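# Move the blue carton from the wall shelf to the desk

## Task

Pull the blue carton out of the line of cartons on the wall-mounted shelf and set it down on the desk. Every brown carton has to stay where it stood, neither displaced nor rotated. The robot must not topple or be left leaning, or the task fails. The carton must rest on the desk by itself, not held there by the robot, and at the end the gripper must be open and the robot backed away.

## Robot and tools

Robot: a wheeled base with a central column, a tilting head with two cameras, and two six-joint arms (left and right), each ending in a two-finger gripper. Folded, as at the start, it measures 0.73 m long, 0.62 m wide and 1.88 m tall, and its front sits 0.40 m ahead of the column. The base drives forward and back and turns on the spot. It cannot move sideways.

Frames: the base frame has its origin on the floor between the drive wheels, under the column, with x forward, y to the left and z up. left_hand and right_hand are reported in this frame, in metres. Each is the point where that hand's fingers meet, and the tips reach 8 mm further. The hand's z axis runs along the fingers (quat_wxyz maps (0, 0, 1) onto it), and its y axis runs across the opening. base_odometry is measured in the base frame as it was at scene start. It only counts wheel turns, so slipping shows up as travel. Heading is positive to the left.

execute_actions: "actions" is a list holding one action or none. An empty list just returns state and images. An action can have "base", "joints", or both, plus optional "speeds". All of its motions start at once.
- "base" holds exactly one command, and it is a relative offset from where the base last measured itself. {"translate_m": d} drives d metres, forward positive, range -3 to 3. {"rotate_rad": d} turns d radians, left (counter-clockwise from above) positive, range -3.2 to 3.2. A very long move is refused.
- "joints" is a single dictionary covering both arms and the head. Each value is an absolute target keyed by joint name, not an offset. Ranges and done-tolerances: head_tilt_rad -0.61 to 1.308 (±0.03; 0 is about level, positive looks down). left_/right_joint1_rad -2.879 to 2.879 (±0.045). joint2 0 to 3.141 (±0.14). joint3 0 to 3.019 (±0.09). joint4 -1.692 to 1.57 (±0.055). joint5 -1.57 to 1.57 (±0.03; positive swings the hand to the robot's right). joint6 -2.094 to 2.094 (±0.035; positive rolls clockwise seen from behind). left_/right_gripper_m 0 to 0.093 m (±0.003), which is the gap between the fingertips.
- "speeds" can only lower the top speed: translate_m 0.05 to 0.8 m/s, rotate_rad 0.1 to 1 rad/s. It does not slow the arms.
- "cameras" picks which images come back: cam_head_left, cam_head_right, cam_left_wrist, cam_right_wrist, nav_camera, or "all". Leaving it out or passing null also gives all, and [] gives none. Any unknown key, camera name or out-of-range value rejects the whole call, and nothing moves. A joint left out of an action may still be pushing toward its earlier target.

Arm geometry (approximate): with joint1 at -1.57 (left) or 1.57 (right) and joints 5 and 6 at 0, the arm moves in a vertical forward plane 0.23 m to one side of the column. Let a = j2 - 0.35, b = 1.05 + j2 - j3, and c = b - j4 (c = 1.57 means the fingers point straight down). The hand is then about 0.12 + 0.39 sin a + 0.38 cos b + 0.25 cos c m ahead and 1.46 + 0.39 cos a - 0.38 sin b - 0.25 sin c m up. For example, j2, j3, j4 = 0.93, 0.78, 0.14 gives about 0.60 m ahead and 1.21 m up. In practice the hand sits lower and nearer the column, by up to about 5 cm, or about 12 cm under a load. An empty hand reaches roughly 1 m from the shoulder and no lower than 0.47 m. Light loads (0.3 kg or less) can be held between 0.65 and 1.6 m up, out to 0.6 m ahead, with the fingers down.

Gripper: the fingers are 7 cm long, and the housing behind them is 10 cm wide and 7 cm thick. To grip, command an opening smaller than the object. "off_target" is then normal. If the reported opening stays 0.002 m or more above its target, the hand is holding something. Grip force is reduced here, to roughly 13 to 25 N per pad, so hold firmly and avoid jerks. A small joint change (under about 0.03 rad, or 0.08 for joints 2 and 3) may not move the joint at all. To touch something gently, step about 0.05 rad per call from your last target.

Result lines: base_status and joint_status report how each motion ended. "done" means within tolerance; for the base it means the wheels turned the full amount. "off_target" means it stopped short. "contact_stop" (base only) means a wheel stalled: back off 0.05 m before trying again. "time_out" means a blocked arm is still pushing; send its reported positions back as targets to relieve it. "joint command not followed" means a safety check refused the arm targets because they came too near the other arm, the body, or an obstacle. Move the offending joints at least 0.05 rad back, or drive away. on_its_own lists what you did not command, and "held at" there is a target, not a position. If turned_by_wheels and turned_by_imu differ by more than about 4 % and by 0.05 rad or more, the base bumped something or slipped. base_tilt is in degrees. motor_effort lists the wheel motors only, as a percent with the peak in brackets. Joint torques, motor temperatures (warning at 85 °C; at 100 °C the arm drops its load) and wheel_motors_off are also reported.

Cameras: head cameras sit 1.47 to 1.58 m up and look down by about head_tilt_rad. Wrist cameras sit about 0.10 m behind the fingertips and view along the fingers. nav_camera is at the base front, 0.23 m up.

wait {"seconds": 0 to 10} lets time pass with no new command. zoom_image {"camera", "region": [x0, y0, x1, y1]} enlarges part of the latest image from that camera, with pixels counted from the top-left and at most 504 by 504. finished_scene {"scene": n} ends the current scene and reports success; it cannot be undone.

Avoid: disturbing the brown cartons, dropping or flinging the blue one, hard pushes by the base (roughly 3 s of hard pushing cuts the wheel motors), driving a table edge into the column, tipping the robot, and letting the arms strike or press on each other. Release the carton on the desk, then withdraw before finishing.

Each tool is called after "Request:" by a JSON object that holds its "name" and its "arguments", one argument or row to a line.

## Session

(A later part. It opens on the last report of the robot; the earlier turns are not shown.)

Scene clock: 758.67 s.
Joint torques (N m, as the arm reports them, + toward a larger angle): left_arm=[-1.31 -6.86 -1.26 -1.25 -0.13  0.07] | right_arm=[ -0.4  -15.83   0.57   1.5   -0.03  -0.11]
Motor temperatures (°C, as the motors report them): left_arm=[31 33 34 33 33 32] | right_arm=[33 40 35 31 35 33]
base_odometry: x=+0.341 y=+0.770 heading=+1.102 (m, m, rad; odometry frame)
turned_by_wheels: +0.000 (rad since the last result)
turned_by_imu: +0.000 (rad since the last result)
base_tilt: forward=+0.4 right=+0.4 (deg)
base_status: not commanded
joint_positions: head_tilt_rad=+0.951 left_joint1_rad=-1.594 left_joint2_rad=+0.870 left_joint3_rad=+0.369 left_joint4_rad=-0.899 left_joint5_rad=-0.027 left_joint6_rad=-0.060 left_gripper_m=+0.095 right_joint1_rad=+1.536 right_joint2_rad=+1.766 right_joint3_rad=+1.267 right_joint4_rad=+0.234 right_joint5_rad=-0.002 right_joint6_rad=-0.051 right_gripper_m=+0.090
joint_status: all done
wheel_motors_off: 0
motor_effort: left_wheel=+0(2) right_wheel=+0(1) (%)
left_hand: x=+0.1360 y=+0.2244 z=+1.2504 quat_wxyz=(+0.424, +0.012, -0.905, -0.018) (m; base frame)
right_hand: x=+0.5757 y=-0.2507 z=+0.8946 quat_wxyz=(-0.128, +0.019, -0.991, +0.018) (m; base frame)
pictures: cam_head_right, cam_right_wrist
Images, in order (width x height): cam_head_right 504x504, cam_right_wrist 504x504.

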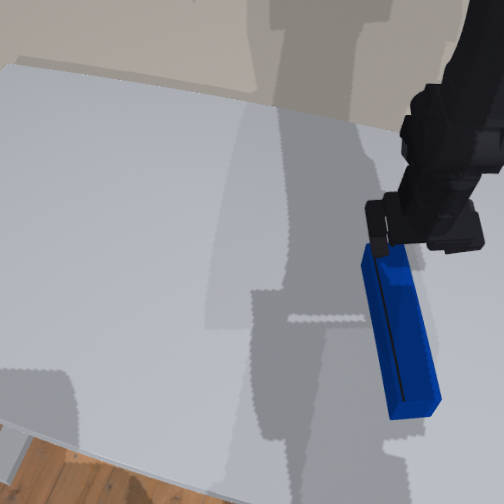

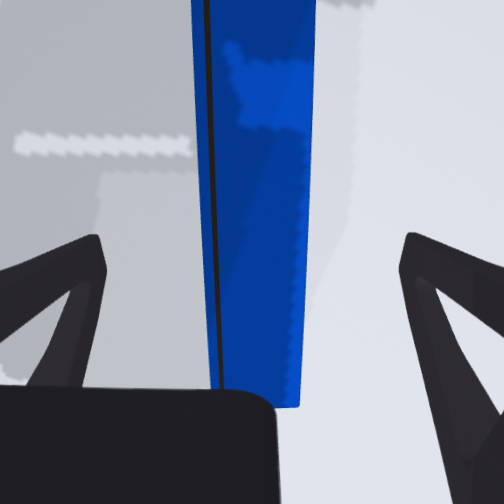

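Request:
{"name": "execute_actions", "arguments": {
  "actions": [
    {"base": {"translate_m": -0.7}, "joints": {"head_tilt_rad": 0.65, "right_joint1_rad": 1.57, "right_joint2_rad": 0.873, "right_joint3_rad": 0.423, "right_joint4_rad": -0.97, "right_joint5_rad": 0, "right_joint6_rad": 0}}
  ]
}}

Scene clock: 774.17 s.
Joint torques (N m, as the arm reports them, + toward a larger angle): left_arm=[-1.28 -6.56 -0.97 -1.22 -0.15  0.03] | right_arm=[-0.28 -8.81 -0.22 -1.18 -0.06  0.07]
Motor temperatures (°C, as the motors report them): left_arm=[31 33 34 33 33 32] | right_arm=[33 40 35 31 35 33]
base_odometry: x=+0.025 y=+0.146 heading=+1.105 (m, m, rad; odometry frame)
turned_by_wheels: +0.003 (rad since the last result)
turned_by_imu: +0.003 (rad since the last result)
base_tilt: forward=+0.4 right=+0.4 (deg)
base_status: done
joint_positions: head_tilt_rad=+0.666 left_joint1_rad=-1.594 left_joint2_rad=+0.870 left_joint3_rad=+0.364 left_joint4_rad=-0.899 left_joint5_rad=-0.027 left_joint6_rad=-0.060 left_gripper_m=+0.095 right_joint1_rad=+1.572 right_joint2_rad=+0.884 right_joint3_rad=+0.419 right_joint4_rad=-0.957 right_joint5_rad=-0.002 right_joint6_rad=-0.006 right_gripper_m=+0.090
joint_status: all done
wheel_motors_off: 0
motor_effort: left_wheel=+0(47) right_wheel=-1(35) (%)
left_hand: x=+0.1333 y=+0.2244 z=+1.2513 quat_wxyz=(+0.426, +0.012, -0.904, -0.018) (m; base frame)
right_hand: x=+0.1513 y=-0.2249 z=+1.2523 quat_wxyz=(+0.434, +0.003, -0.901, -0.003) (m; base frame)
pictures: cam_head_left, cam_head_right, cam_left_wrist, cam_right_wrist, nav_camera
Images, in order (width x height): cam_head_left 504x504, cam_head_right 504x504, cam_left_wrist 504x504, cam_right_wrist 504x504, nav_camera 504x504.

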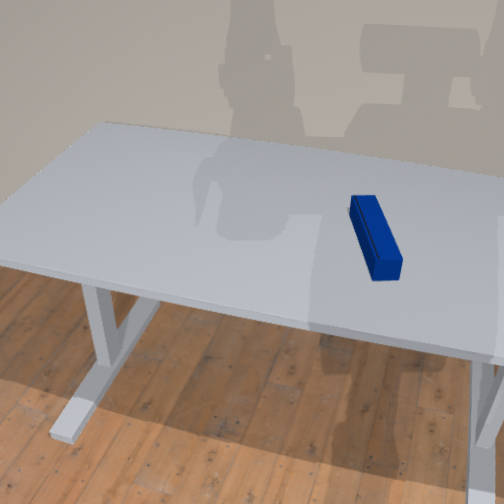

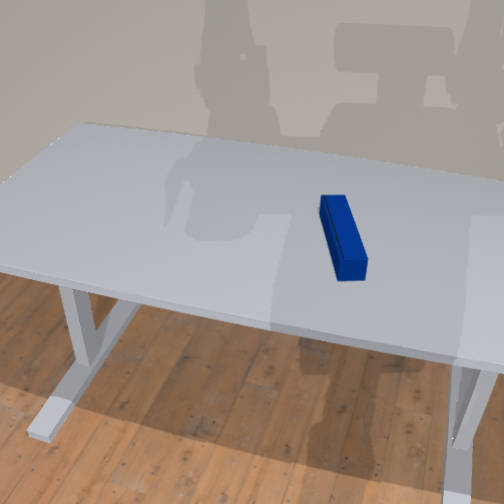

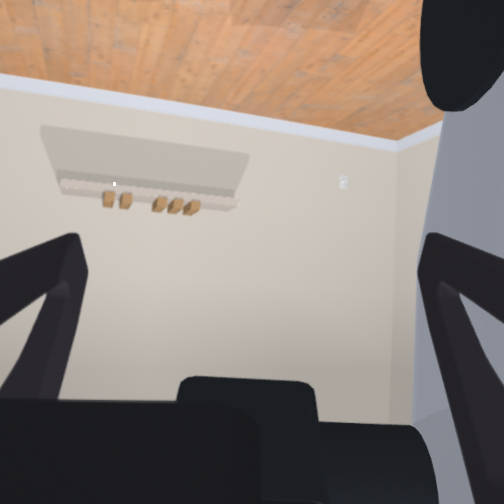

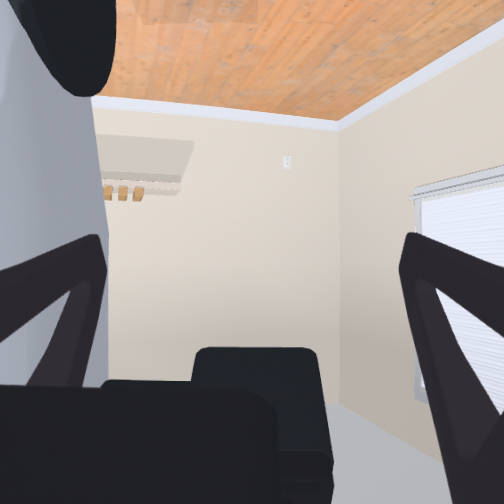

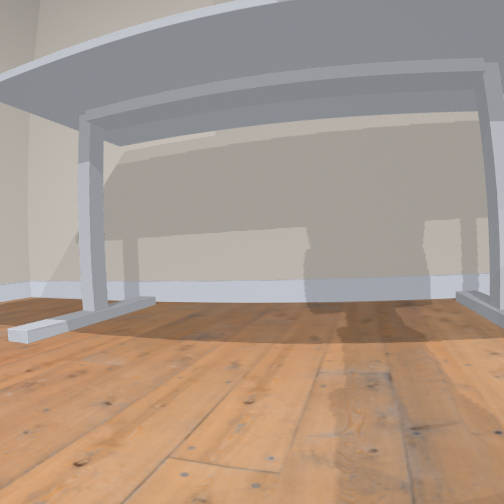

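Request:
{"name": "zoom_image", "arguments": {
  "camera": "cam_left_wrist",
  "region": [80, 170, 220, 230]
}}

Region (80, 170, 220, 230) of cam_left_wrist's 504x504 image, scaled by 3.600, with more detail than that image has; it fills the top 216 rows of this view, and the rest is white.

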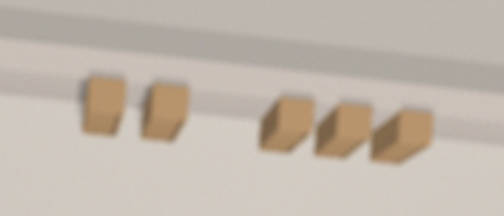

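The blue carton is on the desk, the five brown cartons are still lined up on the shelf, and the robot is clear.

Request:
{"name": "finished_scene", "arguments": {
  "scene": 1
}}

The scene is finished: the task was done.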